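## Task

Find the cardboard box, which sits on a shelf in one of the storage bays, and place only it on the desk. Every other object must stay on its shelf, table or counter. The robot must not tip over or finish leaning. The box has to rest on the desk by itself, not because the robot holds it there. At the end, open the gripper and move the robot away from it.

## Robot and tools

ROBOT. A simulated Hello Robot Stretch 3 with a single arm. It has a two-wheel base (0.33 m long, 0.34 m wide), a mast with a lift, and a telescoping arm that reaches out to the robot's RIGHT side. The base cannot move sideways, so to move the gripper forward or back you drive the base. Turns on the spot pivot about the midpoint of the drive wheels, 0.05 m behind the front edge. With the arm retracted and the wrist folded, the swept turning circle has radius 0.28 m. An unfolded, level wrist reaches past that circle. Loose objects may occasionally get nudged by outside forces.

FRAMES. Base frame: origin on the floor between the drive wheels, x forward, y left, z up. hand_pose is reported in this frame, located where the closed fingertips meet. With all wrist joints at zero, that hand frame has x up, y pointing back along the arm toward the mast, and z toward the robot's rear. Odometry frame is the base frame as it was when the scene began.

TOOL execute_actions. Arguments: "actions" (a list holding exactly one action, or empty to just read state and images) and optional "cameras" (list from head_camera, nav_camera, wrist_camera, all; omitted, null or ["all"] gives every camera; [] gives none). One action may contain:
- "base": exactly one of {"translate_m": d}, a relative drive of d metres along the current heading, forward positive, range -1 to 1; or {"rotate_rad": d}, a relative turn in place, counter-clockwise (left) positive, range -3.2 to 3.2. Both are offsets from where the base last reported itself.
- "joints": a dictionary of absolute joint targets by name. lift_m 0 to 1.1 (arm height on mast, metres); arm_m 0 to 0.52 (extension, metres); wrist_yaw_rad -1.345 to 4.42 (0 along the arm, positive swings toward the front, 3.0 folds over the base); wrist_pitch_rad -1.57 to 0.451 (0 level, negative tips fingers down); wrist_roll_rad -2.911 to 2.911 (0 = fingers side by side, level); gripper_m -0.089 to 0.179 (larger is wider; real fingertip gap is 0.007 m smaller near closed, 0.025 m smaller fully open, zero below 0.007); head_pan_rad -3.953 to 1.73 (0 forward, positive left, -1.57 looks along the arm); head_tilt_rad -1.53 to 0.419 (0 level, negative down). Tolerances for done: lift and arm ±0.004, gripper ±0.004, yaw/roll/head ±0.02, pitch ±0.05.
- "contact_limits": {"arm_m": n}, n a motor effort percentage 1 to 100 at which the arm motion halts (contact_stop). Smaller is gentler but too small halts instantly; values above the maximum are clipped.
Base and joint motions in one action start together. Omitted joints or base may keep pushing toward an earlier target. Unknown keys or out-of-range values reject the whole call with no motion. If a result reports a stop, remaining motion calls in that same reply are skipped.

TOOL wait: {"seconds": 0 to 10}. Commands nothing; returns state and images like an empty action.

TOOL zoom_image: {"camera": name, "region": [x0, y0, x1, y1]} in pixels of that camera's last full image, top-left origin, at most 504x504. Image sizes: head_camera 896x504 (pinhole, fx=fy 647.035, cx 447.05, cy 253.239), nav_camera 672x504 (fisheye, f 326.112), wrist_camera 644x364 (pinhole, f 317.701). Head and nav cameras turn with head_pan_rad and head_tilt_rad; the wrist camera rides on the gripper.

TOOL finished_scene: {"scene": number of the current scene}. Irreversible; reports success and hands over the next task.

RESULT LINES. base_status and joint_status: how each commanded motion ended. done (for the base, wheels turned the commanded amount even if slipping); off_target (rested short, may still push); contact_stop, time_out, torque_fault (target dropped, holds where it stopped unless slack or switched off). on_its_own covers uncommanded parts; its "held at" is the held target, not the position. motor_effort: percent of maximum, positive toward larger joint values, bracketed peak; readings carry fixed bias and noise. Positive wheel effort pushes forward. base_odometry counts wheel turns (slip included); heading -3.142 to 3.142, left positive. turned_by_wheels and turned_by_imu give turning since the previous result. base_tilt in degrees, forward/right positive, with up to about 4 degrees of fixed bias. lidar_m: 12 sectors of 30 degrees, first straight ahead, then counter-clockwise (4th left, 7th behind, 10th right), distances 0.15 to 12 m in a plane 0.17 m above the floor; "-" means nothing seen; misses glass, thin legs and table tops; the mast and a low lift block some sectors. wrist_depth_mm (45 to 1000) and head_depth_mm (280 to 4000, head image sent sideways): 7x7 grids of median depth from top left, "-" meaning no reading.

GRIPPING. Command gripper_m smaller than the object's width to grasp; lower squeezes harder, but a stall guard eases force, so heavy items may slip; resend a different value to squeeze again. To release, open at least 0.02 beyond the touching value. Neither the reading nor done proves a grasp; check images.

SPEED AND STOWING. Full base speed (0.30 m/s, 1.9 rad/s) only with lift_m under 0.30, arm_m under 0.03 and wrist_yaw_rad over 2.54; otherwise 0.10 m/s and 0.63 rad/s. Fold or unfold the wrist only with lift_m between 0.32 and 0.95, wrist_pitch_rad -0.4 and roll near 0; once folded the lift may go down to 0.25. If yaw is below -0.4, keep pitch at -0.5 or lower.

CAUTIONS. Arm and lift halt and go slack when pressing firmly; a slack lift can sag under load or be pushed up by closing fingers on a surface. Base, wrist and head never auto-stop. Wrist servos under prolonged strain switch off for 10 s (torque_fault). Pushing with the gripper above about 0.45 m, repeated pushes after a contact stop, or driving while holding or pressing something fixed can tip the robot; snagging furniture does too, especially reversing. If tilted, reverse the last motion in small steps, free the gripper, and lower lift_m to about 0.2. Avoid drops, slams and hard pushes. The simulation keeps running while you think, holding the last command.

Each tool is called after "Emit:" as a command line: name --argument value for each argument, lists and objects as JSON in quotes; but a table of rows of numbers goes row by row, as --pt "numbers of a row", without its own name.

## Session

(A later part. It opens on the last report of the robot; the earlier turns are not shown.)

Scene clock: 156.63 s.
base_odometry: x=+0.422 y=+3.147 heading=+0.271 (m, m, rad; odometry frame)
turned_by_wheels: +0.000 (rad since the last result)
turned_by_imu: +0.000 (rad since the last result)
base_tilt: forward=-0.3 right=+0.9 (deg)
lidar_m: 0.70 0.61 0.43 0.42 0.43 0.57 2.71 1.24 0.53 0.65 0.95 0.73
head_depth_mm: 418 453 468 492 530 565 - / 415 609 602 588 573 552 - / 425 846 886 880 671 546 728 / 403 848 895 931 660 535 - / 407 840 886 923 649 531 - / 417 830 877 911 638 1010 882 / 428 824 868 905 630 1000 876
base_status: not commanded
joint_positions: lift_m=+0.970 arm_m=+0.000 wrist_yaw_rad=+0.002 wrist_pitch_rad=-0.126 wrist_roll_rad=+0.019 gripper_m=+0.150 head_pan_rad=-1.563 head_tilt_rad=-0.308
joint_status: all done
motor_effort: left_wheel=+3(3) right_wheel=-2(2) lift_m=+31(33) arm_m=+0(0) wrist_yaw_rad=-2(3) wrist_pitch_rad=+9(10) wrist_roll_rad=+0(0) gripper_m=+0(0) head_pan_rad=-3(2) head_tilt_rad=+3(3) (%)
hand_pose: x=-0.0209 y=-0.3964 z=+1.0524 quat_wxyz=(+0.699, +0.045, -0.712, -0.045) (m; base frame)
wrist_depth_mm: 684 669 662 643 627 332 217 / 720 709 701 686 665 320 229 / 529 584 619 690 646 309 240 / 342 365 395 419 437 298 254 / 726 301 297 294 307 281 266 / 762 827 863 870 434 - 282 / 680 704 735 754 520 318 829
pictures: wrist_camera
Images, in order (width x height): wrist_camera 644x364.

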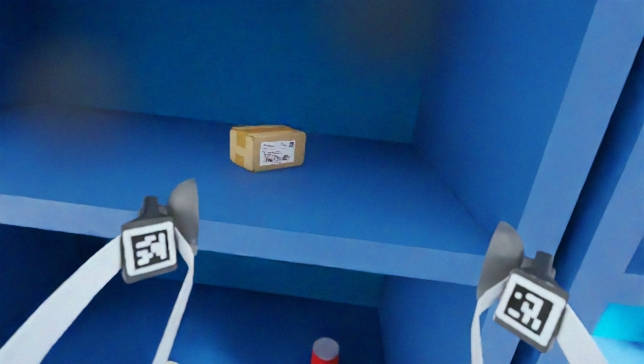

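Emit:
execute_actions --actions '[{"base":{"translate_m":0.06},"joints":{"arm_m":0.36}}]' --cameras '["wrist_camera"]'

Emit:
execute_actions --actions '[{"joints":{"gripper_m":0.04}}]' --cameras '[]'

Emit:
execute_actions --actions '[{"joints":{"lift_m":1.0,"arm_m":0}}]' --cameras '["wrist_camera"]'

Scene clock: 170.40 s.
base_odometry: x=+0.480 y=+3.163 heading=+0.271 (m, m, rad; odometry frame)
turned_by_wheels: +0.000 (rad since the last result)
turned_by_imu: -0.001 (rad since the last result)
base_tilt: forward=-0.3 right=+0.9 (deg)
lidar_m: 0.64 0.61 0.44 0.42 0.43 0.57 2.77 1.29 0.56 0.85 0.87 0.67
head_depth_mm: 446 592 587 576 - - 612 / 413 753 791 732 - 683 716 / 426 854 900 934 604 909 894 / 399 841 894 - 591 1031 847 / 407 836 883 921 630 1018 896 / 418 828 879 911 638 1013 884 / 429 819 868 902 630 995 871
base_status: done
joint_positions: lift_m=+0.970 arm_m=+0.360 wrist_yaw_rad=+0.002 wrist_pitch_rad=-0.125 wrist_roll_rad=+0.019 gripper_m=+0.150 head_pan_rad=-1.563 head_tilt_rad=-0.308
joint_status: all done
motor_effort: left_wheel=+3(6) right_wheel=-2(2) lift_m=+31(31) arm_m=+4(1) wrist_yaw_rad=-2(3) wrist_pitch_rad=+8(9) wrist_roll_rad=+0(0) gripper_m=+0(1) head_pan_rad=-3(2) head_tilt_rad=+3(3) (%)
hand_pose: x=-0.0211 y=-0.7559 z=+1.0526 quat_wxyz=(+0.699, +0.045, -0.712, -0.044) (m; base frame)
wrist_depth_mm: 332 327 320 312 306 300 268 / 350 344 338 329 324 316 262 / 373 365 357 347 338 334 256 / 336 359 370 363 360 349 248 / 245 264 176 184 304 321 242 / 200 194 142 148 226 - 228 / 155 165 151 157 183 184 200
pictures: wrist_camera
Images, in order (width x height): wrist_camera 644x364.

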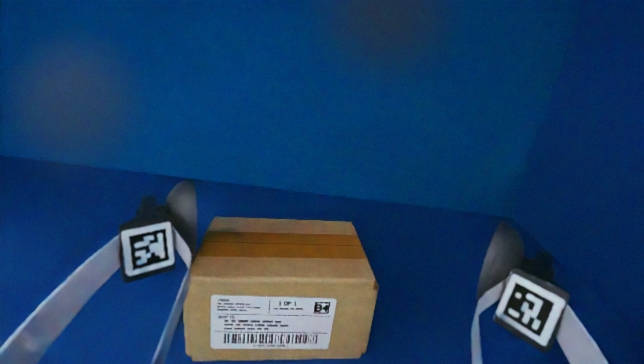

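Scene clock: 172.00 s.
base_odometry: x=+0.480 y=+3.163 heading=+0.271 (m, m, rad; odometry frame)
turned_by_wheels: +0.000 (rad since the last result)
turned_by_imu: +0.000 (rad since the last result)
base_tilt: forward=-0.2 right=+0.8 (deg)
lidar_m: 0.64 0.62 0.44 0.42 0.43 0.57 2.77 1.29 0.56 0.86 0.86 0.67
head_depth_mm: 445 592 585 576 - - 610 / 413 754 792 730 - 683 717 / 426 854 907 934 604 910 894 / 400 843 894 - 592 1026 848 / 407 835 890 925 632 1020 889 / 418 830 876 915 639 1011 882 / 429 823 867 902 628 995 874
base_status: not commanded
joint_positions: lift_m=+0.970 arm_m=+0.360 wrist_yaw_rad=+0.002 wrist_pitch_rad=-0.118 wrist_roll_rad=+0.019 gripper_m=+0.041 head_pan_rad=-1.563 head_tilt_rad=-0.308
joint_status: all done
motor_effort: left_wheel=+3(3) right_wheel=-2(2) lift_m=+30(31) arm_m=+3(4) wrist_yaw_rad=-1(2) wrist_pitch_rad=+6(9) wrist_roll_rad=+0(0) gripper_m=-21(100) head_pan_rad=-2(2) head_tilt_rad=+2(3) (%)
hand_pose: x=-0.0210 y=-0.7563 z=+1.0545 quat_wxyz=(+0.699, +0.042, -0.712, -0.042) (m; base frame)
wrist_depth_mm: 334 326 321 311 307 301 267 / 354 346 339 329 321 318 261 / 373 365 356 348 342 333 256 / 343 363 373 368 359 347 249 / 250 263 182 189 306 323 243 / 198 202 192 151 161 249 228 / 166 166 158 160 173 191 200
pictures: none
No camera images: the call's "cameras" was empty. Leave "cameras" out to get every camera's image.

Scene clock: 175.87 s.
base_odometry: x=+0.480 y=+3.163 heading=+0.271 (m, m, rad; odometry frame)
turned_by_wheels: +0.000 (rad since the last result)
turned_by_imu: -0.001 (rad since the last result)
base_tilt: forward=-0.4 right=+0.8 (deg)
lidar_m: 0.64 0.62 0.44 0.42 0.43 0.57 2.77 1.29 0.56 0.85 0.87 0.67
head_depth_mm: 444 592 585 576 567 - - / 412 754 796 771 670 550 - / 425 851 903 941 707 - - / 400 848 893 929 700 - - / 406 835 883 926 684 418 - / 417 831 875 911 642 1014 883 / 429 822 868 904 630 999 878
base_status: not commanded
joint_positions: lift_m=+1.000 arm_m=+0.001 wrist_yaw_rad=+0.001 wrist_pitch_rad=-0.127 wrist_roll_rad=+0.019 gripper_m=+0.041 head_pan_rad=-1.563 head_tilt_rad=-0.308
joint_status: all done
motor_effort: left_wheel=+3(3) right_wheel=-2(2) lift_m=+32(31) arm_m=-3(3) wrist_yaw_rad=-2(2) wrist_pitch_rad=+9(9) wrist_roll_rad=+0(0) gripper_m=-21(21) head_pan_rad=-2(2) head_tilt_rad=+3(3) (%)
hand_pose: x=-0.0213 y=-0.3966 z=+1.0820 quat_wxyz=(+0.699, +0.045, -0.712, -0.045) (m; base frame)
wrist_depth_mm: 657 687 659 650 638 458 283 / 672 715 702 673 658 442 277 / 620 694 726 717 697 423 270 / 401 426 476 503 545 409 266 / 313 313 182 190 365 365 270 / 743 893 844 153 161 295 285 / 701 726 725 161 508 376 302
pictures: wrist_camera
Images, in order (width x height): wrist_camera 644x364.

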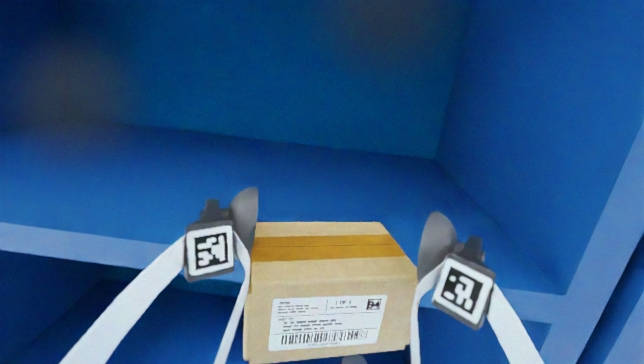

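Emit:
execute_actions --actions '[{"joints":{"lift_m":0.9,"wrist_pitch_rad":-0.4,"wrist_yaw_rad":3.0}}]' --cameras '[]'

Emit:
execute_actions --actions '[{"base":{"translate_m":-1.0},"joints":{"lift_m":0.28,"head_pan_rad":0}}]' --cameras '[]'

Emit:
execute_actions --actions '[{"base":{"translate_m":-0.6}}]' --cameras '[]'

Emit:
execute_actions --actions '[{"base":{"rotate_rad":1.57}}]' --cameras '["nav_camera"]'

Scene clock: 189.97 s.
base_odometry: x=+0.480 y=+3.163 heading=+0.271 (m, m, rad; odometry frame)
turned_by_wheels: +0.000 (rad since the last result)
turned_by_imu: -0.001 (rad since the last result)
base_tilt: forward=-0.3 right=+0.8 (deg)
lidar_m: 0.64 0.62 0.44 0.42 0.43 0.57 2.77 1.29 0.56 0.86 0.86 0.67
head_depth_mm: 445 594 587 576 565 559 606 / 412 757 792 772 670 647 715 / 425 852 904 940 671 908 896 / 400 841 892 931 660 1031 848 / 406 837 884 921 650 1022 893 / 417 830 878 914 637 1010 887 / 429 821 870 904 630 999 874
base_status: not commanded
joint_positions: lift_m=+0.900 arm_m=+0.000 wrist_yaw_rad=+2.998 wrist_pitch_rad=-0.422 wrist_roll_rad=+0.019 gripper_m=+0.041 head_pan_rad=-1.563 head_tilt_rad=-0.308
joint_status: all done
motor_effort: left_wheel=+3(3) right_wheel=-2(2) lift_m=+22(29) arm_m=-2(3) wrist_yaw_rad=+2(6) wrist_pitch_rad=+7(7) wrist_roll_rad=+0(0) gripper_m=-20(20) head_pan_rad=-3(3) head_tilt_rad=+3(3) (%)
hand_pose: x=+0.0109 y=+0.0761 z=+0.9119 quat_wxyz=(+0.199, +0.706, +0.096, +0.672) (m; base frame)
wrist_depth_mm: 411 413 421 421 425 429 438 / 450 456 456 462 473 474 479 / 497 505 509 520 523 529 540 / 551 560 - 578 588 596 609 / 635 639 - 188 635 681 654 / 728 745 152 153 161 816 690 / 846 889 844 162 910 956 676
pictures: none
No camera images: the call's "cameras" was empty. Leave "cameras" out to get every camera's image.

Scene clock: 198.80 s.
base_odometry: x=-0.484 y=+2.896 heading=+0.271 (m, m, rad; odometry frame)
turned_by_wheels: +0.000 (rad since the last result)
turned_by_imu: -0.001 (rad since the last result)
base_tilt: forward=-0.2 right=+0.9 (deg)
lidar_m: 1.64 0.56 0.40 0.38 0.39 1.81 2.13 2.19 0.57 0.65 0.96 0.84
head_depth_mm: 1404 1455 1571 1498 1682 1258 1457 / 1424 1488 1583 1663 1719 1806 1497 / 1410 1489 1579 1683 1797 1857 1538 / 1407 1469 1562 1656 1768 1852 1514 / 1392 1465 1550 1635 1753 1828 1498 / 1384 1460 1541 1618 1715 1799 1496 / 1362 1426 1504 1586 1686 1752 1479
base_status: done
joint_positions: lift_m=+0.280 arm_m=+0.000 wrist_yaw_rad=+2.998 wrist_pitch_rad=-0.423 wrist_roll_rad=+0.019 gripper_m=+0.041 head_pan_rad=-0.007 head_tilt_rad=-0.308
joint_status: all done
motor_effort: left_wheel=+3(5) right_wheel=-1(7) lift_m=+22(23) arm_m=-3(3) wrist_yaw_rad=+3(2) wrist_pitch_rad=+8(7) wrist_roll_rad=+0(0) gripper_m=-20(21) head_pan_rad=+2(25) head_tilt_rad=+3(3) (%)
hand_pose: x=+0.0107 y=+0.0760 z=+0.2917 quat_wxyz=(+0.199, +0.706, +0.097, +0.672) (m; base frame)
wrist_depth_mm: - - 382 388 393 396 402 / - - 421 427 430 436 439 / 799 786 469 472 481 486 492 / 648 625 - 534 544 552 565 / 532 546 - 189 579 597 602 / 468 - 147 153 160 507 508 / - - 154 161 402 427 435
pictures: none
No camera images: the call's "cameras" was empty. Leave "cameras" out to get every camera's image.

Scene clock: 202.43 s.
base_odometry: x=-1.062 y=+2.735 heading=+0.271 (m, m, rad; odometry frame)
turned_by_wheels: +0.000 (rad since the last result)
turned_by_imu: +0.000 (rad since the last result)
base_tilt: forward=-0.3 right=+1.0 (deg)
lidar_m: 1.61 0.53 0.52 1.92 2.25 1.27 1.53 1.57 2.07 1.97 0.67 1.37
head_depth_mm: 1717 1260 1258 1293 1393 1316 1461 / 1934 2019 2132 2254 1873 1564 1506 / 1948 2079 2171 2282 2383 1970 1527 / 1928 2042 2171 2281 2386 1936 1517 / 1917 2020 2117 2274 2362 1916 1504 / 1891 1986 2122 2240 2348 1895 1489 / 1526 1593 1644 1693 1757 1740 1480
base_status: done
joint_positions: lift_m=+0.280 arm_m=+0.000 wrist_yaw_rad=+2.998 wrist_pitch_rad=-0.423 wrist_roll_rad=+0.019 gripper_m=+0.041 head_pan_rad=-0.007 head_tilt_rad=-0.308
joint_status: not commanded
motor_effort: left_wheel=+3(7) right_wheel=-1(6) lift_m=+22(22) arm_m=-2(2) wrist_yaw_rad=+2(2) wrist_pitch_rad=+8(8) wrist_roll_rad=+0(0) gripper_m=-21(20) head_pan_rad=+2(2) head_tilt_rad=+3(3) (%)
hand_pose: x=+0.0107 y=+0.0760 z=+0.2917 quat_wxyz=(+0.199, +0.706, +0.097, +0.672) (m; base frame)
wrist_depth_mm: - - - - - 600 410 / - - - - - 604 428 / 789 810 880 883 875 595 471 / 636 655 - 688 724 588 529 / 526 546 - 188 580 589 587 / 466 - 146 153 161 505 510 / - - 153 160 403 427 440
pictures: none
No camera images: the call's "cameras" was empty. Leave "cameras" out to get every camera's image.

Scene clock: 204.63 s.
base_odometry: x=-1.062 y=+2.735 heading=+1.841 (m, m, rad; odometry frame)
turned_by_wheels: +1.570 (rad since the last result)
turned_by_imu: +1.574 (rad since the last result)
base_tilt: forward=-0.2 right=+0.8 (deg)
lidar_m: 1.92 1.79 1.27 1.52 1.57 2.07 1.97 0.67 1.37 1.65 0.53 0.52
head_depth_mm: 2103 2228 2310 811 802 789 775 / 2095 2201 2324 2446 2589 1896 1013 / 2072 2179 2319 2440 2601 1971 1533 / 2037 2162 2274 2411 2513 1942 1521 / 2023 2151 2253 2380 2091 1911 1497 / 1991 2081 2222 2328 2027 1896 1486 / 1981 2079 2184 2348 2386 1875 1480
base_status: done
joint_positions: lift_m=+0.280 arm_m=+0.000 wrist_yaw_rad=+2.998 wrist_pitch_rad=-0.423 wrist_roll_rad=+0.019 gripper_m=+0.041 head_pan_rad=-0.007 head_tilt_rad=-0.308
joint_status: not commanded
motor_effort: left_wheel=-1(4) right_wheel=+3(9) lift_m=+22(22) arm_m=-3(2) wrist_yaw_rad=+2(2) wrist_pitch_rad=+8(8) wrist_roll_rad=+0(0) gripper_m=-20(21) head_pan_rad=+2(2) head_tilt_rad=+3(3) (%)
hand_pose: x=+0.0107 y=+0.0760 z=+0.2917 quat_wxyz=(+0.199, +0.706, +0.097, +0.672) (m; base frame)
wrist_depth_mm: - - - - - - - / - - - - - - - / 823 815 865 881 927 944 - / 637 655 - 689 714 739 762 / 524 543 - 189 577 608 606 / 465 - 146 152 161 504 511 / - - 154 160 404 427 442
pictures: nav_camera (sideways: a quarter turn counterclockwise sets it upright)
Images, in order (width x height): nav_camera 672x504.

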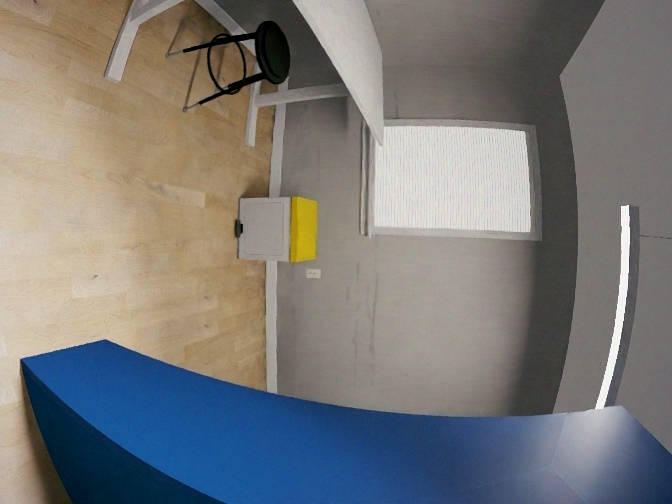

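Emit:
execute_actions --actions '[{"base":{"rotate_rad":0.4}}]' --cameras '[]'

Emit:
execute_actions --actions '[{"base":{"translate_m":0.8}}]' --cameras '[]'

Emit:
execute_actions --actions '[{"base":{"rotate_rad":2.74},"joints":{"lift_m":0.92}}]' --cameras '[]'

Emit:
execute_actions --actions '[{"joints":{"wrist_yaw_rad":0,"head_pan_rad":-1.57,"head_tilt_rad":-0.6}}]' --cameras '[]'

Emit:
execute_actions --actions '[{"joints":{"arm_m":0.5,"wrist_pitch_rad":0}}]' --cameras '["nav_camera"]'

Scene clock: 219.13 s.
base_odometry: x=-1.062 y=+2.735 heading=+2.241 (m, m, rad; odometry frame)
turned_by_wheels: +0.400 (rad since the last result)
turned_by_imu: +0.400 (rad since the last result)
base_tilt: forward=-0.2 right=+0.9 (deg)
lidar_m: 1.93 1.27 1.53 1.54 1.89 2.40 0.67 0.68 1.37 0.62 0.52 1.92
head_depth_mm: 1958 2064 2143 2259 2384 2017 1558 / 2013 2102 2220 2328 2005 1988 1550 / 2075 2184 2273 2401 2064 1980 1540 / 2152 2242 2351 2493 2578 1940 1518 / 2202 2311 2431 2556 2627 1918 1510 / 2292 2430 2456 2289 2351 1884 1492 / 2226 2349 2335 2447 2235 1817 1477
base_status: done
joint_positions: lift_m=+0.280 arm_m=+0.000 wrist_yaw_rad=+2.998 wrist_pitch_rad=-0.423 wrist_roll_rad=+0.019 gripper_m=+0.041 head_pan_rad=-0.007 head_tilt_rad=-0.308
joint_status: not commanded
motor_effort: left_wheel=-1(5) right_wheel=+3(9) lift_m=+22(22) arm_m=-3(2) wrist_yaw_rad=+2(3) wrist_pitch_rad=+8(8) wrist_roll_rad=+0(0) gripper_m=-20(21) head_pan_rad=+2(2) head_tilt_rad=+3(3) (%)
hand_pose: x=+0.0107 y=+0.0760 z=+0.2917 quat_wxyz=(+0.199, +0.706, +0.097, +0.672) (m; base frame)
wrist_depth_mm: - - - - - - - / - - - - - - - / 797 836 863 896 930 961 - / 634 657 - 680 713 724 764 / 528 537 - 189 583 598 606 / 465 - 146 153 161 502 508 / - - 154 161 407 430 439
pictures: none
No camera images: the call's "cameras" was empty. Leave "cameras" out to get every camera's image.

Scene clock: 223.57 s.
base_odometry: x=-1.558 y=+3.362 heading=+2.240 (m, m, rad; odometry frame)
turned_by_wheels: +0.000 (rad since the last result)
turned_by_imu: -0.001 (rad since the last result)
base_tilt: forward=-0.2 right=+0.8 (deg)
lidar_m: 1.43 0.73 0.78 1.25 1.54 2.99 1.46 0.72 0.66 0.66 1.79 1.16
head_depth_mm: 1324 1393 1458 1510 1612 1327 1280 / 1355 1437 1489 1578 1647 1316 1330 / 1407 1473 1558 1616 1726 1813 1477 / 1438 1518 1592 1670 1789 1849 1516 / 1493 1569 1647 1707 1869 1930 1503 / 1535 1635 1709 1169 1934 1897 1485 / 1581 1683 1782 1136 1461 1651 1482
base_status: done
joint_positions: lift_m=+0.280 arm_m=+0.000 wrist_yaw_rad=+2.998 wrist_pitch_rad=-0.423 wrist_roll_rad=+0.019 gripper_m=+0.041 head_pan_rad=-0.007 head_tilt_rad=-0.308
joint_status: not commanded
motor_effort: left_wheel=-1(3) right_wheel=+3(8) lift_m=+22(22) arm_m=-2(2) wrist_yaw_rad=+1(2) wrist_pitch_rad=+8(8) wrist_roll_rad=+0(0) gripper_m=-20(20) head_pan_rad=+2(2) head_tilt_rad=+3(3) (%)
hand_pose: x=+0.0107 y=+0.0760 z=+0.2917 quat_wxyz=(+0.199, +0.706, +0.097, +0.672) (m; base frame)
wrist_depth_mm: - - - - - - 968 / - - - - - - - / 795 830 873 883 869 966 966 / 641 651 - 705 691 739 759 / 528 551 - 188 584 600 607 / 464 - 146 153 161 503 506 / - - 153 160 401 428 440
pictures: none
No camera images: the call's "cameras" was empty. Leave "cameras" out to get every camera's image.

Scene clock: 230.23 s.
base_odometry: x=-1.558 y=+3.362 heading=-1.303 (m, m, rad; odometry frame)
turned_by_wheels: +2.740 (rad since the last result)
turned_by_imu: +2.753 (rad since the last result)
base_tilt: forward=-0.2 right=+0.7 (deg)
lidar_m: 3.04 1.46 0.69 0.66 2.40 1.70 1.16 1.43 0.73 0.78 1.28 1.70
head_depth_mm: 2762 2699 2723 2643 2524 2023 1559 / 2787 2935 3086 3304 2790 1993 1541 / 2738 2896 3068 3274 2763 1963 1524 / 2750 2885 3038 3254 2713 1934 1520 / 2681 2859 2999 3199 2681 1929 1492 / 2658 2816 2971 3198 2575 1900 1490 / 2630 2767 2872 3016 2555 1869 1473
base_status: done
joint_positions: lift_m=+0.920 arm_m=+0.000 wrist_yaw_rad=+2.998 wrist_pitch_rad=-0.424 wrist_roll_rad=+0.019 gripper_m=+0.041 head_pan_rad=-0.007 head_tilt_rad=-0.308
joint_status: all done
motor_effort: left_wheel=-1(5) right_wheel=+2(7) lift_m=+31(34) arm_m=-2(2) wrist_yaw_rad=+2(1) wrist_pitch_rad=+8(8) wrist_roll_rad=+0(0) gripper_m=-21(20) head_pan_rad=+2(2) head_tilt_rad=+3(3) (%)
hand_pose: x=+0.0107 y=+0.0759 z=+0.9312 quat_wxyz=(+0.199, +0.706, +0.097, +0.672) (m; base frame)
wrist_depth_mm: - - - 638 661 - - / - - - 707 714 - - / - - - 785 800 - - / - - - 905 931 - - / - - - 189 993 - - / - - 151 152 160 - - / - - 996 162 - - -
pictures: none
No camera images: the call's "cameras" was empty. Leave "cameras" out to get every camera's image.

Scene clock: 232.73 s.
base_odometry: x=-1.558 y=+3.362 heading=-1.303 (m, m, rad; odometry frame)
turned_by_wheels: +0.000 (rad since the last result)
turned_by_imu: +0.000 (rad since the last result)
base_tilt: forward=-0.2 right=+0.9 (deg)
lidar_m: 3.04 1.46 0.69 0.66 2.40 1.71 1.16 1.43 0.73 0.78 1.28 1.70
head_depth_mm: 1053 1164 959 657 972 - - / 1050 1161 934 646 1013 - - / 1041 1154 914 637 1102 - - / 1030 1139 890 625 532 - - / 1026 1126 874 615 526 1119 1165 / 1016 1122 854 605 1608 1437 1220 / 1007 1119 1211 596 1586 1434 1204
base_status: not commanded
joint_positions: lift_m=+0.920 arm_m=+0.000 wrist_yaw_rad=+0.002 wrist_pitch_rad=-0.424 wrist_roll_rad=+0.019 gripper_m=+0.041 head_pan_rad=-1.563 head_tilt_rad=-0.593
joint_status: all done
motor_effort: left_wheel=-1(1) right_wheel=+2(2) lift_m=+32(32) arm_m=-3(2) wrist_yaw_rad=-2(3) wrist_pitch_rad=+8(8) wrist_roll_rad=+0(0) gripper_m=-20(20) head_pan_rad=-2(26) head_tilt_rad=-3(19) (%)
hand_pose: x=-0.0210 y=-0.3691 z=+0.9312 quat_wxyz=(+0.685, +0.148, -0.697, -0.150) (m; base frame)
wrist_depth_mm: 995 967 456 483 532 586 657 / - 273 280 296 314 332 354 / - 222 220 216 223 232 241 / - - - - - 218 211 / - - 182 188 - 740 - / - - - 152 161 615 607 / - - - 161 883 - 562
pictures: none
No camera images: the call's "cameras" was empty. Leave "cameras" out to get every camera's image.

Scene clock: 237.60 s.
base_odometry: x=-1.558 y=+3.362 heading=-1.303 (m, m, rad; odometry frame)
turned_by_wheels: +0.000 (rad since the last result)
turned_by_imu: -0.001 (rad since the last result)
base_tilt: forward=-0.3 right=+0.9 (deg)
lidar_m: 3.05 1.46 0.69 0.66 2.40 1.70 1.16 1.43 0.73 0.78 1.28 1.70
head_depth_mm: 1054 1170 952 718 - - 1238 / 1042 1151 1069 - 1670 1455 1252 / 1039 1132 802 630 1665 1470 1238 / 1030 1126 - 623 1639 1461 1243 / 1025 1135 862 613 998 1349 1201 / 1012 1109 851 601 1606 1441 1210 / 1009 1113 1217 596 1579 1421 1199
base_status: not commanded
joint_positions: lift_m=+0.920 arm_m=+0.500 wrist_yaw_rad=+0.001 wrist_pitch_rad=-0.026 wrist_roll_rad=+0.020 gripper_m=+0.040 head_pan_rad=-1.563 head_tilt_rad=-0.595
joint_status: all done
motor_effort: left_wheel=+0(3) right_wheel=+2(4) lift_m=+30(31) arm_m=+3(5) wrist_yaw_rad=-1(6) wrist_pitch_rad=+9(22) wrist_roll_rad=+0(0) gripper_m=+0(21) head_pan_rad=-2(2) head_tilt_rad=-2(2) (%)
hand_pose: x=-0.0213 y=-0.9002 z=+1.0278 quat_wxyz=(+0.700, +0.010, -0.714, -0.009) (m; base frame)
wrist_depth_mm: 488 480 478 469 458 453 450 / 507 501 494 483 476 470 456 / 532 525 516 500 493 486 480 / 553 539 520 528 520 506 499 / 568 302 323 353 418 412 458 / 216 227 230 250 261 282 299 / 174 179 187 195 204 217 225
pictures: nav_camera (sideways: a quarter turn counterclockwise sets it upright)
Images, in order (width x height): nav_camera 672x504.

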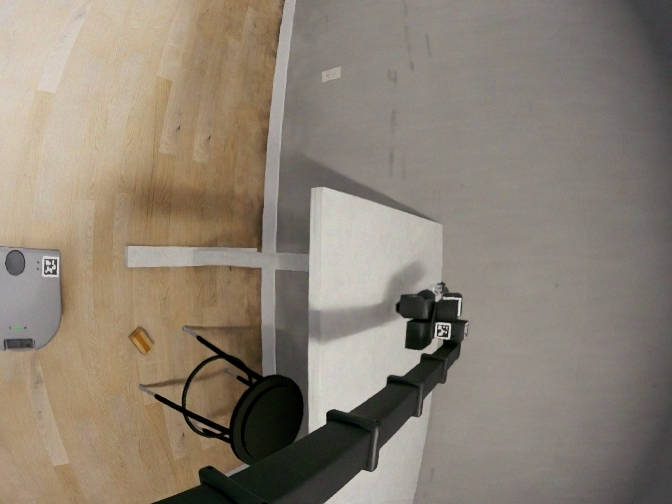

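Emit:
execute_actions --actions '[{"base":{"translate_m":-0.08},"joints":{"arm_m":0,"gripper_m":0.15}}]' --cameras '[]'

Emit:
execute_actions --actions '[{"joints":{"lift_m":0.0,"wrist_pitch_rad":-0.3}}]' --cameras '["wrist_camera"]'

Scene clock: 249.33 s.
base_odometry: x=-1.580 y=+3.440 heading=-1.303 (m, m, rad; odometry frame)
turned_by_wheels: +0.000 (rad since the last result)
turned_by_imu: -0.001 (rad since the last result)
base_tilt: forward=-0.4 right=+0.9 (deg)
lidar_m: 3.04 1.53 0.68 0.65 2.29 1.62 1.08 1.37 0.68 0.78 1.29 1.70
head_depth_mm: 1056 1166 955 655 998 - - / 1045 1162 930 645 987 - - / 1038 1150 910 636 1646 - - / 1031 1140 888 623 527 - - / 1030 1129 865 614 1585 1433 1222 / 1021 1110 851 630 1323 1330 1181 / 1012 1117 830 595 1587 1430 1203
base_status: done
joint_positions: lift_m=+0.920 arm_m=+0.001 wrist_yaw_rad=+0.001 wrist_pitch_rad=-0.026 wrist_roll_rad=+0.020 gripper_m=+0.150 head_pan_rad=-1.563 head_tilt_rad=-0.595
joint_status: all done
motor_effort: left_wheel=+1(3) right_wheel=+2(3) lift_m=+31(31) arm_m=-2(3) wrist_yaw_rad=+1(1) wrist_pitch_rad=+9(9) wrist_roll_rad=-1(0) gripper_m=+0(100) head_pan_rad=-2(2) head_tilt_rad=-2(1) (%)
hand_pose: x=-0.0213 y=-0.4010 z=+1.0278 quat_wxyz=(+0.700, +0.010, -0.714, -0.009) (m; base frame)
wrist_depth_mm: 998 964 943 929 917 914 911 / - - 999 993 951 954 938 / - - - - - 979 969 / - - 538 586 671 781 1000 / 302 320 328 354 383 445 469 / 235 230 240 256 270 - 310 / - - - 231 228 226 232
pictures: none
No camera images: the call's "cameras" was empty. Leave "cameras" out to get every camera's image.

Scene clock: 257.73 s.
base_odometry: x=-1.580 y=+3.440 heading=-1.303 (m, m, rad; odometry frame)
turned_by_wheels: +0.000 (rad since the last result)
turned_by_imu: -0.001 (rad since the last result)
base_tilt: forward=+0.0 right=+0.9 (deg)
lidar_m: 3.03 1.54 0.69 0.65 2.28 1.62 1.08 1.37 0.68 0.78 1.28 1.70
head_depth_mm: 1058 1169 954 654 998 939 1210 / 1049 1157 930 642 982 1416 1227 / 1044 1155 907 633 1649 1443 1246 / 1039 1148 886 624 1633 1467 1235 / 1029 1132 869 614 1620 1456 1220 / 1018 1115 849 603 1037 1322 1184 / 1015 1119 833 594 1583 1426 1202
base_status: not commanded
joint_positions: lift_m=+0.082 arm_m=+0.001 wrist_yaw_rad=+0.001 wrist_pitch_rad=-0.281 wrist_roll_rad=+0.017 gripper_m=+0.150 head_pan_rad=-1.563 head_tilt_rad=-0.595
joint_status: lift_m contact_stop (moved -0.838 of -0.920); the others done
joint sent to its limit — the command would take lift_m past its lower limit, so that joint was sent only as far as its limit.
on_its_own: lift_m is slack since a contact_stop, until your next command for it (your +0.000 is given up)
motor_effort: left_wheel=+1(0) right_wheel=+1(2) lift_m=+26(57) arm_m=-5(5) wrist_yaw_rad=-3(1) wrist_pitch_rad=-7(15) wrist_roll_rad=+1(1) gripper_m=+0(0) head_pan_rad=-2(2) head_tilt_rad=-2(2) (%)
hand_pose: x=-0.0211 y=-0.3852 z=+0.1265 quat_wxyz=(+0.694, +0.099, -0.706, -0.100) (m; base frame)
wrist_depth_mm: 972 968 918 894 873 878 591 / 906 963 942 956 958 928 895 / 567 606 565 666 739 751 867 / 423 442 410 481 505 537 564 / 332 352 329 370 381 334 417 / 282 276 291 300 310 - 330 / 229 240 247 252 259 260 278
pictures: wrist_camera
ARM HIT: the arm struck its own base hard.
Images, in order (width x height): wrist_camera 644x364.

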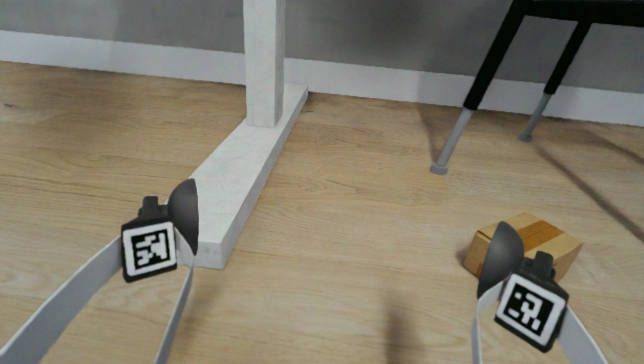

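Emit:
execute_actions --actions '[{"base":{"translate_m":-0.13},"joints":{"lift_m":0.1,"arm_m":0.06,"wrist_pitch_rad":-0.5}}]' --cameras '["wrist_camera"]'

Scene clock: 270.30 s.
base_odometry: x=-1.614 y=+3.565 heading=-1.303 (m, m, rad; odometry frame)
turned_by_wheels: +0.000 (rad since the last result)
turned_by_imu: -0.001 (rad since the last result)
base_tilt: forward=-0.2 right=+0.9 (deg)
lidar_m: 2.98 1.66 0.68 0.66 2.09 1.01 0.95 1.27 0.60 1.26 0.81 1.71
head_depth_mm: 1061 1176 954 654 996 1176 1262 / 1053 1172 926 645 984 924 1205 / 1050 1157 905 632 977 1390 1233 / 1040 1145 883 624 1624 1417 1234 / 1035 1136 870 613 1628 1453 1218 / 1027 1121 845 603 1622 1436 1211 / 1013 1106 827 594 1032 1259 1177
base_status: done
joint_positions: lift_m=+0.100 arm_m=+0.060 wrist_yaw_rad=+0.002 wrist_pitch_rad=-0.511 wrist_roll_rad=+0.017 gripper_m=+0.150 head_pan_rad=-1.563 head_tilt_rad=-0.595
joint_status: all done
motor_effort: left_wheel=+1(3) right_wheel=+2(2) lift_m=+31(37) arm_m=+3(11) wrist_yaw_rad=-2(1) wrist_pitch_rad=+4(24) wrist_roll_rad=+1(1) gripper_m=+0(0) head_pan_rad=-2(2) head_tilt_rad=-2(2) (%)
hand_pose: x=-0.0212 y=-0.4164 z=+0.0921 quat_wxyz=(+0.679, +0.178, -0.689, -0.180) (m; base frame)
wrist_depth_mm: 646 624 621 734 737 803 787 / 476 436 501 527 537 562 587 / 319 359 398 408 420 434 447 / 276 317 328 332 265 347 356 / 267 277 276 281 271 296 297 / 237 230 241 244 247 - 255 / 202 208 212 214 219 217 223
pictures: wrist_camera
Images, in order (width x height): wrist_camera 644x364.

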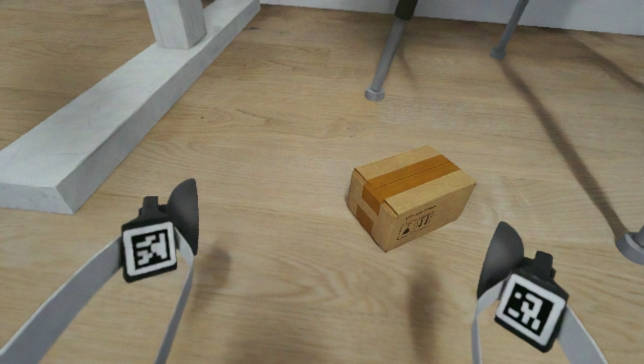

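Emit:
execute_actions --actions '[{"base":{"translate_m":-0.06},"joints":{"lift_m":0.05,"arm_m":0.17}}]' --cameras '["wrist_camera"]'

Emit:
execute_actions --actions '[{"joints":{"gripper_m":0.03}}]' --cameras '[]'

Emit:
execute_actions --actions '[{"joints":{"lift_m":1.0,"arm_m":0,"wrist_pitch_rad":0}}]' --cameras '["wrist_camera"]'

Scene clock: 282.37 s.
base_odometry: x=-1.630 y=+3.623 heading=-1.303 (m, m, rad; odometry frame)
turned_by_wheels: +0.000 (rad since the last result)
turned_by_imu: -0.001 (rad since the last result)
base_tilt: forward=-0.2 right=+0.7 (deg)
lidar_m: 3.03 1.70 0.68 0.69 2.00 0.95 0.89 1.22 0.58 0.99 0.84 1.72
head_depth_mm: 1061 1174 953 654 1687 1476 1265 / 1059 1173 929 644 986 928 1236 / 1051 1163 912 633 971 919 1192 / 1041 1151 888 623 986 1391 1210 / 1035 1134 866 613 1620 1441 1223 / 1027 1117 847 604 1603 1440 1217 / 1018 1107 829 595 1111 1257 1193
base_status: done
joint_positions: lift_m=+0.050 arm_m=+0.170 wrist_yaw_rad=+0.001 wrist_pitch_rad=-0.513 wrist_roll_rad=+0.017 gripper_m=+0.150 head_pan_rad=-1.563 head_tilt_rad=-0.595
joint_status: all done
motor_effort: left_wheel=+0(3) right_wheel=+2(2) lift_m=+22(28) arm_m=+5(1) wrist_yaw_rad=-1(3) wrist_pitch_rad=+4(4) wrist_roll_rad=+0(0) gripper_m=+0(0) head_pan_rad=-3(2) head_tilt_rad=-2(2) (%)
hand_pose: x=-0.0213 y=-0.5261 z=+0.0422 quat_wxyz=(+0.678, +0.178, -0.689, -0.181) (m; base frame)
wrist_depth_mm: 370 450 540 534 593 625 666 / 328 379 388 393 413 433 446 / 290 297 305 314 323 332 340 / 242 247 252 245 261 267 275 / 206 213 180 153 161 229 229 / 184 177 178 137 182 - 197 / 155 161 163 158 168 166 173
pictures: wrist_camera
Images, in order (width x height): wrist_camera 644x364.

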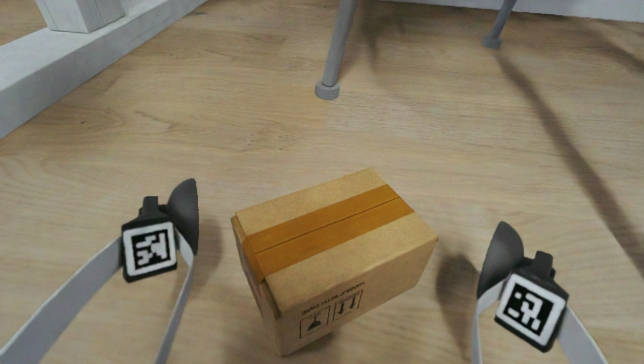

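Scene clock: 284.07 s.
base_odometry: x=-1.630 y=+3.623 heading=-1.303 (m, m, rad; odometry frame)
turned_by_wheels: +0.000 (rad since the last result)
turned_by_imu: +0.000 (rad since the last result)
base_tilt: forward=-0.3 right=+0.8 (deg)
lidar_m: 3.04 1.71 0.68 0.69 2.00 0.95 0.89 1.23 0.58 0.99 0.84 1.72
head_depth_mm: 1067 1175 955 655 1695 1469 1265 / 1054 1170 935 645 984 930 1228 / 1049 1162 907 633 972 921 1198 / 1046 1144 887 623 987 1387 1213 / 1035 1131 866 613 1626 1451 1226 / 1026 1120 847 604 1604 1440 1211 / 1023 1112 829 595 1121 1260 1193
base_status: not commanded
joint_positions: lift_m=+0.050 arm_m=+0.170 wrist_yaw_rad=+0.000 wrist_pitch_rad=-0.511 wrist_roll_rad=+0.017 gripper_m=+0.031 head_pan_rad=-1.563 head_tilt_rad=-0.595
joint_status: all done
motor_effort: left_wheel=+1(0) right_wheel=+0(4) lift_m=+22(22) arm_m=+3(3) wrist_yaw_rad=+1(6) wrist_pitch_rad=+4(4) wrist_roll_rad=+1(1) gripper_m=-11(100) head_pan_rad=-2(2) head_tilt_rad=-2(2) (%)
hand_pose: x=-0.0216 y=-0.5264 z=+0.0425 quat_wxyz=(+0.678, +0.177, -0.690, -0.181) (m; base frame)
wrist_depth_mm: 370 450 543 530 602 620 670 / 331 377 391 388 420 437 452 / 293 299 308 312 325 331 341 / 242 245 253 183 247 269 275 / 207 211 219 169 213 226 229 / 180 183 182 186 - 194 198 / 160 162 164 166 168 171 173
pictures: none
No camera images: the call's "cameras" was empty. Leave "cameras" out to get every camera's image.

Scene clock: 293.53 s.
base_odometry: x=-1.630 y=+3.623 heading=-1.303 (m, m, rad; odometry frame)
turned_by_wheels: +0.000 (rad since the last result)
turned_by_imu: -0.001 (rad since the last result)
base_tilt: forward=-0.3 right=+0.8 (deg)
lidar_m: 3.02 1.70 0.68 0.69 2.01 0.95 0.89 1.22 0.58 0.75 0.83 1.71
head_depth_mm: 1061 1178 956 - - - - / 1057 1176 929 673 - - - / 1051 1157 916 - - - - / 1049 1152 938 - - - - / 1036 1142 874 610 1614 1458 1222 / 1028 1116 847 603 1606 1438 1216 / 1022 1109 832 595 1117 1255 1191
base_status: not commanded
joint_positions: lift_m=+1.000 arm_m=+0.001 wrist_yaw_rad=-0.001 wrist_pitch_rad=-0.026 wrist_roll_rad=+0.017 gripper_m=+0.030 head_pan_rad=-1.563 head_tilt_rad=-0.595
joint_status: all done
motor_effort: left_wheel=+1(0) right_wheel=+1(2) lift_m=+31(32) arm_m=-2(1) wrist_yaw_rad=+1(3) wrist_pitch_rad=+9(12) wrist_roll_rad=+1(0) gripper_m=+0(11) head_pan_rad=-2(2) head_tilt_rad=-2(2) (%)
hand_pose: x=-0.0217 y=-0.4010 z=+1.1077 quat_wxyz=(+0.701, +0.009, -0.713, -0.010) (m; base frame)
wrist_depth_mm: - 985 955 959 941 921 891 / - - - 975 975 956 940 / - - - - - - 974 / - 744 810 940 - - - / 446 481 527 584 653 665 728 / 344 356 367 389 431 450 483 / 275 284 295 310 322 343 358
pictures: wrist_camera
Images, in order (width x height): wrist_camera 644x364.

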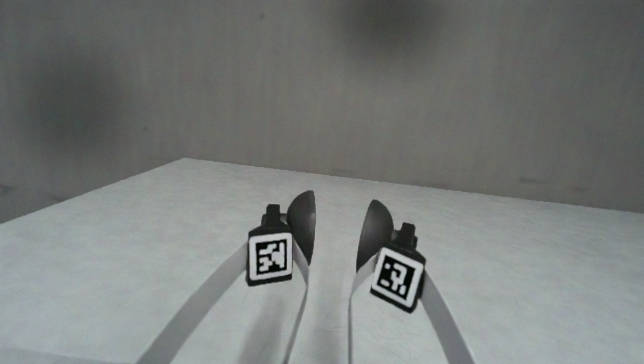

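Missed. Retry.

Emit:
execute_actions --actions '[{"joints":{"lift_m":0.1,"arm_m":0.06,"wrist_pitch_rad":-0.5,"gripper_m":0.15}}]' --cameras '["wrist_camera"]'

Scene clock: 312.50 s.
base_odometry: x=-1.630 y=+3.623 heading=-1.303 (m, m, rad; odometry frame)
turned_by_wheels: +0.000 (rad since the last result)
turned_by_imu: -0.002 (rad since the last result)
base_tilt: forward=-0.2 right=+0.7 (deg)
lidar_m: 3.04 1.70 0.68 0.69 2.01 0.95 0.89 1.22 0.58 1.26 0.84 1.71
head_depth_mm: 1069 1179 955 652 1683 1476 1264 / 1055 1167 928 643 984 928 1228 / 1046 1159 906 634 973 918 1192 / 1042 1152 886 623 987 1385 1210 / 1038 1140 869 612 1636 1446 1225 / 1029 1118 849 603 1608 1438 1213 / 1023 1111 828 594 1118 1258 1192
base_status: not commanded
joint_positions: lift_m=+0.100 arm_m=+0.060 wrist_yaw_rad=-0.001 wrist_pitch_rad=-0.513 wrist_roll_rad=+0.017 gripper_m=+0.150 head_pan_rad=-1.563 head_tilt_rad=-0.595
joint_status: all done
motor_effort: left_wheel=+1(0) right_wheel=+1(1) lift_m=+22(27) arm_m=+4(6) wrist_yaw_rad=+2(2) wrist_pitch_rad=+4(10) wrist_roll_rad=+0(1) gripper_m=+0(100) head_pan_rad=-2(2) head_tilt_rad=-2(2) (%)
hand_pose: x=-0.0218 y=-0.4162 z=+0.0922 quat_wxyz=(+0.678, +0.178, -0.690, -0.181) (m; base frame)
wrist_depth_mm: 650 499 661 691 793 804 810 / 440 450 505 523 549 560 583 / 342 385 395 321 417 428 425 / 306 319 326 330 340 348 338 / 266 278 275 283 287 296 280 / 236 231 239 245 247 - 256 / 203 208 212 215 217 216 225
pictures: wrist_camera
Images, in order (width x height): wrist_camera 644x364.

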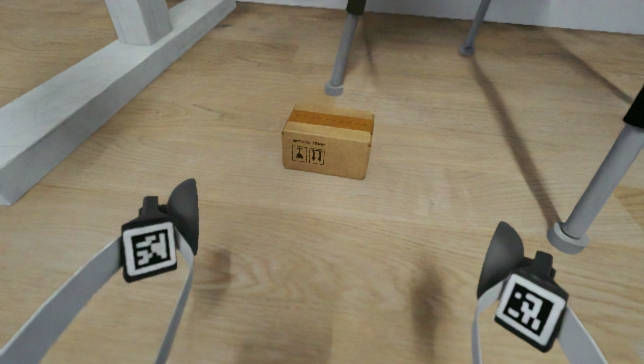

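Emit:
execute_actions --actions '[{"joints":{"lift_m":0.05,"arm_m":0.3}}]' --cameras '[]'

Emit:
execute_actions --actions '[{"joints":{"gripper_m":0.03}}]' --cameras '[]'

Emit:
execute_actions --actions '[{"joints":{"lift_m":0.12,"arm_m":0.0}}]' --cameras '["wrist_camera"]'

Scene clock: 327.37 s.
base_odometry: x=-1.630 y=+3.623 heading=-1.303 (m, m, rad; odometry frame)
turned_by_wheels: +0.000 (rad since the last result)
turned_by_imu: -0.001 (rad since the last result)
base_tilt: forward=-0.2 right=+0.8 (deg)
lidar_m: 3.04 1.71 0.68 0.69 2.01 0.95 0.89 1.22 0.58 0.99 0.83 1.72
head_depth_mm: 1060 1175 953 654 1700 1480 1266 / 1052 1170 926 645 984 931 1236 / 1051 1159 907 632 979 920 1192 / 1042 1147 886 623 985 1389 1223 / 1033 1142 869 614 1624 1452 1245 / 1029 1116 849 603 1615 1437 1210 / 1026 1107 830 595 1113 1254 1188
base_status: not commanded
joint_positions: lift_m=+0.050 arm_m=+0.300 wrist_yaw_rad=-0.001 wrist_pitch_rad=-0.513 wrist_roll_rad=+0.017 gripper_m=+0.150 head_pan_rad=-1.563 head_tilt_rad=-0.595
joint_status: all done
motor_effort: left_wheel=+1(0) right_wheel=+2(1) lift_m=+21(21) arm_m=+4(9) wrist_yaw_rad=+1(3) wrist_pitch_rad=+4(5) wrist_roll_rad=+1(0) gripper_m=-1(0) head_pan_rad=-2(2) head_tilt_rad=-2(2) (%)
hand_pose: x=-0.0217 y=-0.6561 z=+0.0421 quat_wxyz=(+0.678, +0.178, -0.690, -0.182) (m; base frame)
wrist_depth_mm: 394 457 535 510 591 597 588 / 333 377 390 384 416 421 448 / 291 296 304 300 323 330 339 / 241 246 251 254 261 266 272 / 205 213 202 157 221 226 228 / 183 177 131 133 190 - 197 / 156 161 129 116 124 166 172
pictures: none
No camera images: the call's "cameras" was empty. Leave "cameras" out to get every camera's image.

Scene clock: 329.07 s.
base_odometry: x=-1.630 y=+3.623 heading=-1.303 (m, m, rad; odometry frame)
turned_by_wheels: +0.000 (rad since the last result)
turned_by_imu: +0.000 (rad since the last result)
base_tilt: forward=-0.2 right=+0.8 (deg)
lidar_m: 3.04 1.70 0.68 0.69 2.01 0.95 0.89 1.22 0.58 0.99 0.83 1.71
head_depth_mm: 1057 1181 954 655 1688 1478 1264 / 1053 1170 927 643 985 932 1227 / 1048 1157 908 633 973 918 1198 / 1043 1149 885 623 985 1382 1223 / 1041 1136 868 612 1631 1453 1252 / 1031 1120 848 605 1607 1432 1213 / 1022 1108 832 594 1118 1258 1195
base_status: not commanded
joint_positions: lift_m=+0.050 arm_m=+0.300 wrist_yaw_rad=-0.001 wrist_pitch_rad=-0.510 wrist_roll_rad=+0.017 gripper_m=+0.030 head_pan_rad=-1.563 head_tilt_rad=-0.595
joint_status: all done
motor_effort: left_wheel=+0(1) right_wheel=+1(1) lift_m=+22(22) arm_m=+3(4) wrist_yaw_rad=+0(1) wrist_pitch_rad=+3(4) wrist_roll_rad=+0(0) gripper_m=-2(100) head_pan_rad=-2(3) head_tilt_rad=-2(2) (%)
hand_pose: x=-0.0217 y=-0.6565 z=+0.0427 quat_wxyz=(+0.678, +0.177, -0.690, -0.181) (m; base frame)
wrist_depth_mm: 397 461 542 514 597 601 592 / 335 380 393 383 421 429 449 / 293 301 305 304 322 332 346 / 242 247 251 257 264 269 274 / 206 210 217 220 228 225 230 / 180 183 181 132 192 195 197 / 159 161 121 117 143 171 173
pictures: none
No camera images: the call's "cameras" was empty. Leave "cameras" out to get every camera's image.

Scene clock: 332.50 s.
base_odometry: x=-1.630 y=+3.623 heading=-1.303 (m, m, rad; odometry frame)
turned_by_wheels: +0.000 (rad since the last result)
turned_by_imu: -0.001 (rad since the last result)
base_tilt: forward=-0.2 right=+0.8 (deg)
lidar_m: 3.04 1.71 0.68 0.69 2.01 0.95 0.89 1.22 0.58 1.26 0.83 1.71
head_depth_mm: 1065 1176 953 652 1686 1471 1259 / 1055 1175 930 645 985 931 1228 / 1052 1158 909 634 974 919 1195 / 1045 1151 889 624 987 1386 1216 / 1037 1141 872 613 1620 1456 1218 / 1028 1124 850 603 1603 1433 1211 / 1019 1115 835 596 1116 1253 1190
base_status: not commanded
joint_positions: lift_m=+0.120 arm_m=+0.001 wrist_yaw_rad=-0.001 wrist_pitch_rad=-0.513 wrist_roll_rad=+0.017 gripper_m=+0.030 head_pan_rad=-1.563 head_tilt_rad=-0.595
joint_status: all done
motor_effort: left_wheel=+1(0) right_wheel=+2(1) lift_m=+31(31) arm_m=-3(1) wrist_yaw_rad=+1(3) wrist_pitch_rad=+4(4) wrist_roll_rad=+0(0) gripper_m=+0(1) head_pan_rad=-3(2) head_tilt_rad=-2(2) (%)
hand_pose: x=-0.0217 y=-0.3569 z=+0.1118 quat_wxyz=(+0.678, +0.178, -0.690, -0.181) (m; base frame)
wrist_depth_mm: 708 567 723 793 847 858 843 / 521 481 558 565 588 614 578 / 360 406 430 401 437 467 456 / 335 349 355 362 371 376 386 / 290 294 304 310 322 319 323 / 253 255 259 264 272 273 278 / 224 227 230 234 236 241 244
pictures: wrist_camera
Images, in order (width x height): wrist_camera 644x364.

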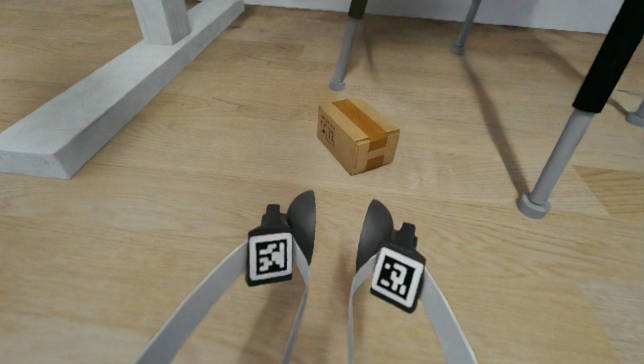

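Overshot. Try 0.25, shifted slightly back.

Emit:
execute_actions --actions '[{"base":{"translate_m":-0.03},"joints":{"lift_m":0.04,"arm_m":0.24,"gripper_m":0.15}}]' --cameras '["wrist_camera"]'

Emit:
execute_actions --actions '[{"joints":{"gripper_m":0.03}}]' --cameras '[]'

Emit:
execute_actions --actions '[{"joints":{"lift_m":0.12,"arm_m":0.0}}]' --cameras '["wrist_camera"]'

Scene clock: 346.60 s.
base_odometry: x=-1.638 y=+3.652 heading=-1.303 (m, m, rad; odometry frame)
turned_by_wheels: +0.000 (rad since the last result)
turned_by_imu: -0.001 (rad since the last result)
base_tilt: forward=-0.3 right=+0.9 (deg)
lidar_m: 3.07 1.73 0.68 1.54 1.97 0.92 0.86 1.20 0.57 0.98 0.84 1.71
head_depth_mm: 1068 1177 954 653 1693 1516 1266 / 1058 1173 931 644 980 1144 1254 / 1047 1160 905 633 970 917 1195 / 1046 1147 887 622 964 1389 1232 / 1034 1133 868 611 1628 1412 1237 / 1034 1118 849 603 1609 1439 1214 / 1021 1110 830 593 1594 1358 1199
base_status: done
joint_positions: lift_m=+0.102 arm_m=+0.240 wrist_yaw_rad=+0.001 wrist_pitch_rad=-0.512 wrist_roll_rad=+0.015 gripper_m=+0.150 head_pan_rad=-1.563 head_tilt_rad=-0.595
joint_status: lift_m contact_stop (moved -0.017 of -0.080); the others done
on_its_own: lift_m is slack since a contact_stop, until your next command for it (your +0.040 is given up)
motor_effort: left_wheel=+0(3) right_wheel=+2(1) lift_m=+26(28) arm_m=+3(3) wrist_yaw_rad=-1(2) wrist_pitch_rad=+4(12) wrist_roll_rad=+1(2) gripper_m=+0(100) head_pan_rad=-2(2) head_tilt_rad=-2(2) (%)
hand_pose: x=-0.0214 y=-0.5963 z=+0.0945 quat_wxyz=(+0.679, +0.178, -0.689, -0.181) (m; base frame)
wrist_depth_mm: 379 617 709 679 684 679 663 / 371 468 510 503 544 560 593 / 356 390 398 404 422 432 445 / 313 323 329 335 343 350 358 / 269 278 278 283 288 298 299 / 239 232 198 193 249 - 259 / 203 210 207 171 220 218 227
pictures: wrist_camera
ARM HIT: the arm struck its own base hard.
Images, in order (width x height): wrist_camera 644x364.

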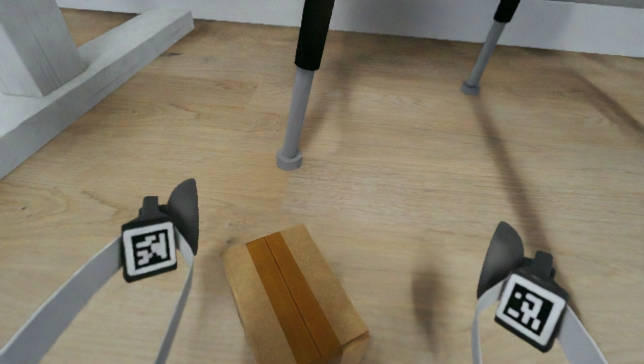

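not run: a stop came earlier in this reply.

not run: a stop came earlier in this reply.

Emit:
execute_actions --actions '[{"base":{"translate_m":0.03},"joints":{"lift_m":0.04}}]' --cameras '["wrist_camera"]'

Emit:
execute_actions --actions '[{"joints":{"gripper_m":0.03}}]' --cameras '[]'

Emit:
execute_actions --actions '[{"joints":{"lift_m":0.12,"arm_m":0.0}}]' --cameras '["wrist_camera"]'

Scene clock: 355.47 s.
base_odometry: x=-1.630 y=+3.623 heading=-1.303 (m, m, rad; odometry frame)
turned_by_wheels: +0.000 (rad since the last result)
turned_by_imu: -0.001 (rad since the last result)
base_tilt: forward=-0.2 right=+0.7 (deg)
lidar_m: 3.02 1.70 0.68 0.69 2.00 0.95 0.89 1.22 0.58 1.26 0.83 1.72
head_depth_mm: 1061 1178 948 656 1700 1466 1268 / 1055 1166 935 644 984 928 1229 / 1051 1162 907 633 974 919 1192 / 1043 1151 885 622 984 1396 1233 / 1035 1137 868 614 1639 1449 1221 / 1027 1117 846 604 1607 1433 1210 / 1019 1109 831 595 1111 1257 1194
base_status: done
joint_positions: lift_m=+0.040 arm_m=+0.240 wrist_yaw_rad=+0.001 wrist_pitch_rad=-0.512 wrist_roll_rad=+0.015 gripper_m=+0.150 head_pan_rad=-1.563 head_tilt_rad=-0.595
joint_status: all done
motor_effort: left_wheel=+0(3) right_wheel=+1(5) lift_m=+21(25) arm_m=+3(4) wrist_yaw_rad=+0(1) wrist_pitch_rad=+4(4) wrist_roll_rad=+1(1) gripper_m=+0(0) head_pan_rad=-2(3) head_tilt_rad=-2(2) (%)
hand_pose: x=-0.0214 y=-0.5962 z=+0.0323 quat_wxyz=(+0.679, +0.178, -0.689, -0.181) (m; base frame)
wrist_depth_mm: 341 437 499 485 554 564 634 / 316 354 362 363 392 405 426 / 273 279 286 295 303 310 322 / 226 233 238 166 246 253 258 / 193 201 197 140 148 215 216 / 173 167 173 125 125 - 186 / 147 151 153 124 139 157 164
pictures: wrist_camera
Images, in order (width x height): wrist_camera 644x364.

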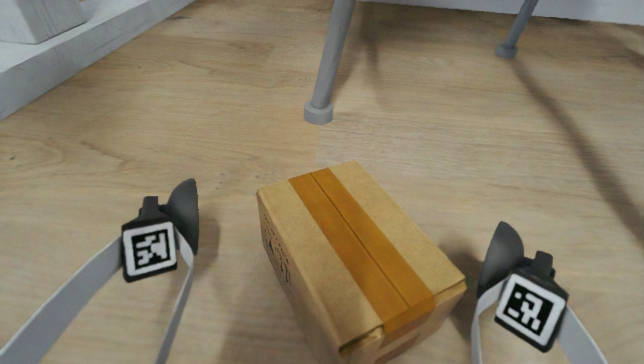

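Scene clock: 357.17 s.
base_odometry: x=-1.630 y=+3.623 heading=-1.303 (m, m, rad; odometry frame)
turned_by_wheels: +0.000 (rad since the last result)
turned_by_imu: +0.000 (rad since the last result)
base_tilt: forward=-0.2 right=+0.9 (deg)
lidar_m: 3.02 1.70 0.68 0.69 2.01 0.95 0.89 1.23 0.58 1.26 0.84 1.71
head_depth_mm: 1061 1179 951 654 1697 1475 1269 / 1060 1174 929 645 983 928 1224 / 1047 1163 908 633 973 918 1193 / 1043 1149 885 623 987 1393 1235 / 1036 1133 866 613 1615 1444 1227 / 1027 1115 849 603 1613 1443 1209 / 1020 1109 831 593 1119 1255 1192
base_status: not commanded
joint_positions: lift_m=+0.040 arm_m=+0.240 wrist_yaw_rad=+0.000 wrist_pitch_rad=-0.512 wrist_roll_rad=+0.015 gripper_m=+0.031 head_pan_rad=-1.563 head_tilt_rad=-0.595
joint_status: all done
motor_effort: left_wheel=+0(0) right_wheel=+1(1) lift_m=+21(22) arm_m=+3(4) wrist_yaw_rad=+0(0) wrist_pitch_rad=+4(4) wrist_roll_rad=+1(1) gripper_m=-17(100) head_pan_rad=-3(3) head_tilt_rad=-2(2) (%)
hand_pose: x=-0.0215 y=-0.5962 z=+0.0323 quat_wxyz=(+0.679, +0.178, -0.689, -0.181) (m; base frame)
wrist_depth_mm: 342 438 506 492 558 576 635 / 319 353 367 360 392 406 425 / 273 280 288 297 302 313 319 / 227 231 235 164 247 252 259 / 194 196 199 139 147 212 216 / 169 171 170 129 135 184 186 / 150 151 153 153 158 161 163
pictures: none
No camera images: the call's "cameras" was empty. Leave "cameras" out to get every camera's image.

Scene clock: 360.17 s.
base_odometry: x=-1.630 y=+3.623 heading=-1.303 (m, m, rad; odometry frame)
turned_by_wheels: +0.000 (rad since the last result)
turned_by_imu: +0.000 (rad since the last result)
base_tilt: forward=-0.2 right=+0.7 (deg)
lidar_m: 3.03 1.70 0.68 0.69 2.00 0.95 0.89 1.22 0.58 1.26 0.83 1.72
head_depth_mm: 1061 1175 952 654 1681 1469 1261 / 1055 1169 930 643 983 926 1237 / 1047 1160 909 635 973 916 1193 / 1039 1151 888 622 984 1385 1213 / 1031 1132 865 614 1631 1450 1224 / 1031 1118 851 604 1600 1435 1216 / 1021 1109 833 593 1116 1250 1195
base_status: not commanded
joint_positions: lift_m=+0.120 arm_m=+0.001 wrist_yaw_rad=+0.000 wrist_pitch_rad=-0.521 wrist_roll_rad=+0.015 gripper_m=+0.031 head_pan_rad=-1.563 head_tilt_rad=-0.595
joint_status: all done
motor_effort: left_wheel=+0(0) right_wheel=+1(2) lift_m=+32(30) arm_m=-4(3) wrist_yaw_rad=+0(0) wrist_pitch_rad=+7(7) wrist_roll_rad=+1(1) gripper_m=-17(18) head_pan_rad=-2(3) head_tilt_rad=-2(1) (%)
hand_pose: x=-0.0215 y=-0.3557 z=+0.1099 quat_wxyz=(+0.678, +0.181, -0.688, -0.184) (m; base frame)
wrist_depth_mm: 677 610 690 753 816 847 817 / 506 475 537 559 581 600 559 / 356 400 424 438 448 456 457 / 334 341 348 165 364 370 380 / 288 290 290 139 147 316 323 / 251 255 251 129 136 273 276 / 223 226 228 224 234 239 241
pictures: wrist_camera
Images, in order (width x height): wrist_camera 644x364.

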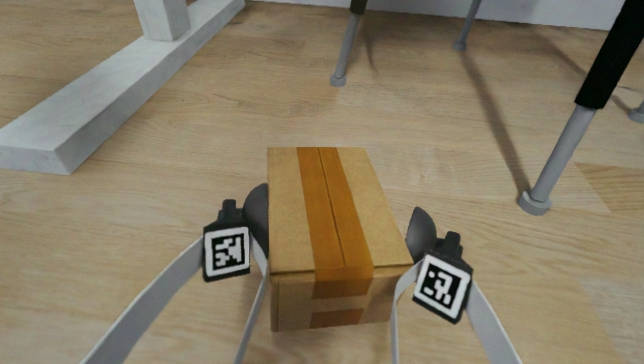

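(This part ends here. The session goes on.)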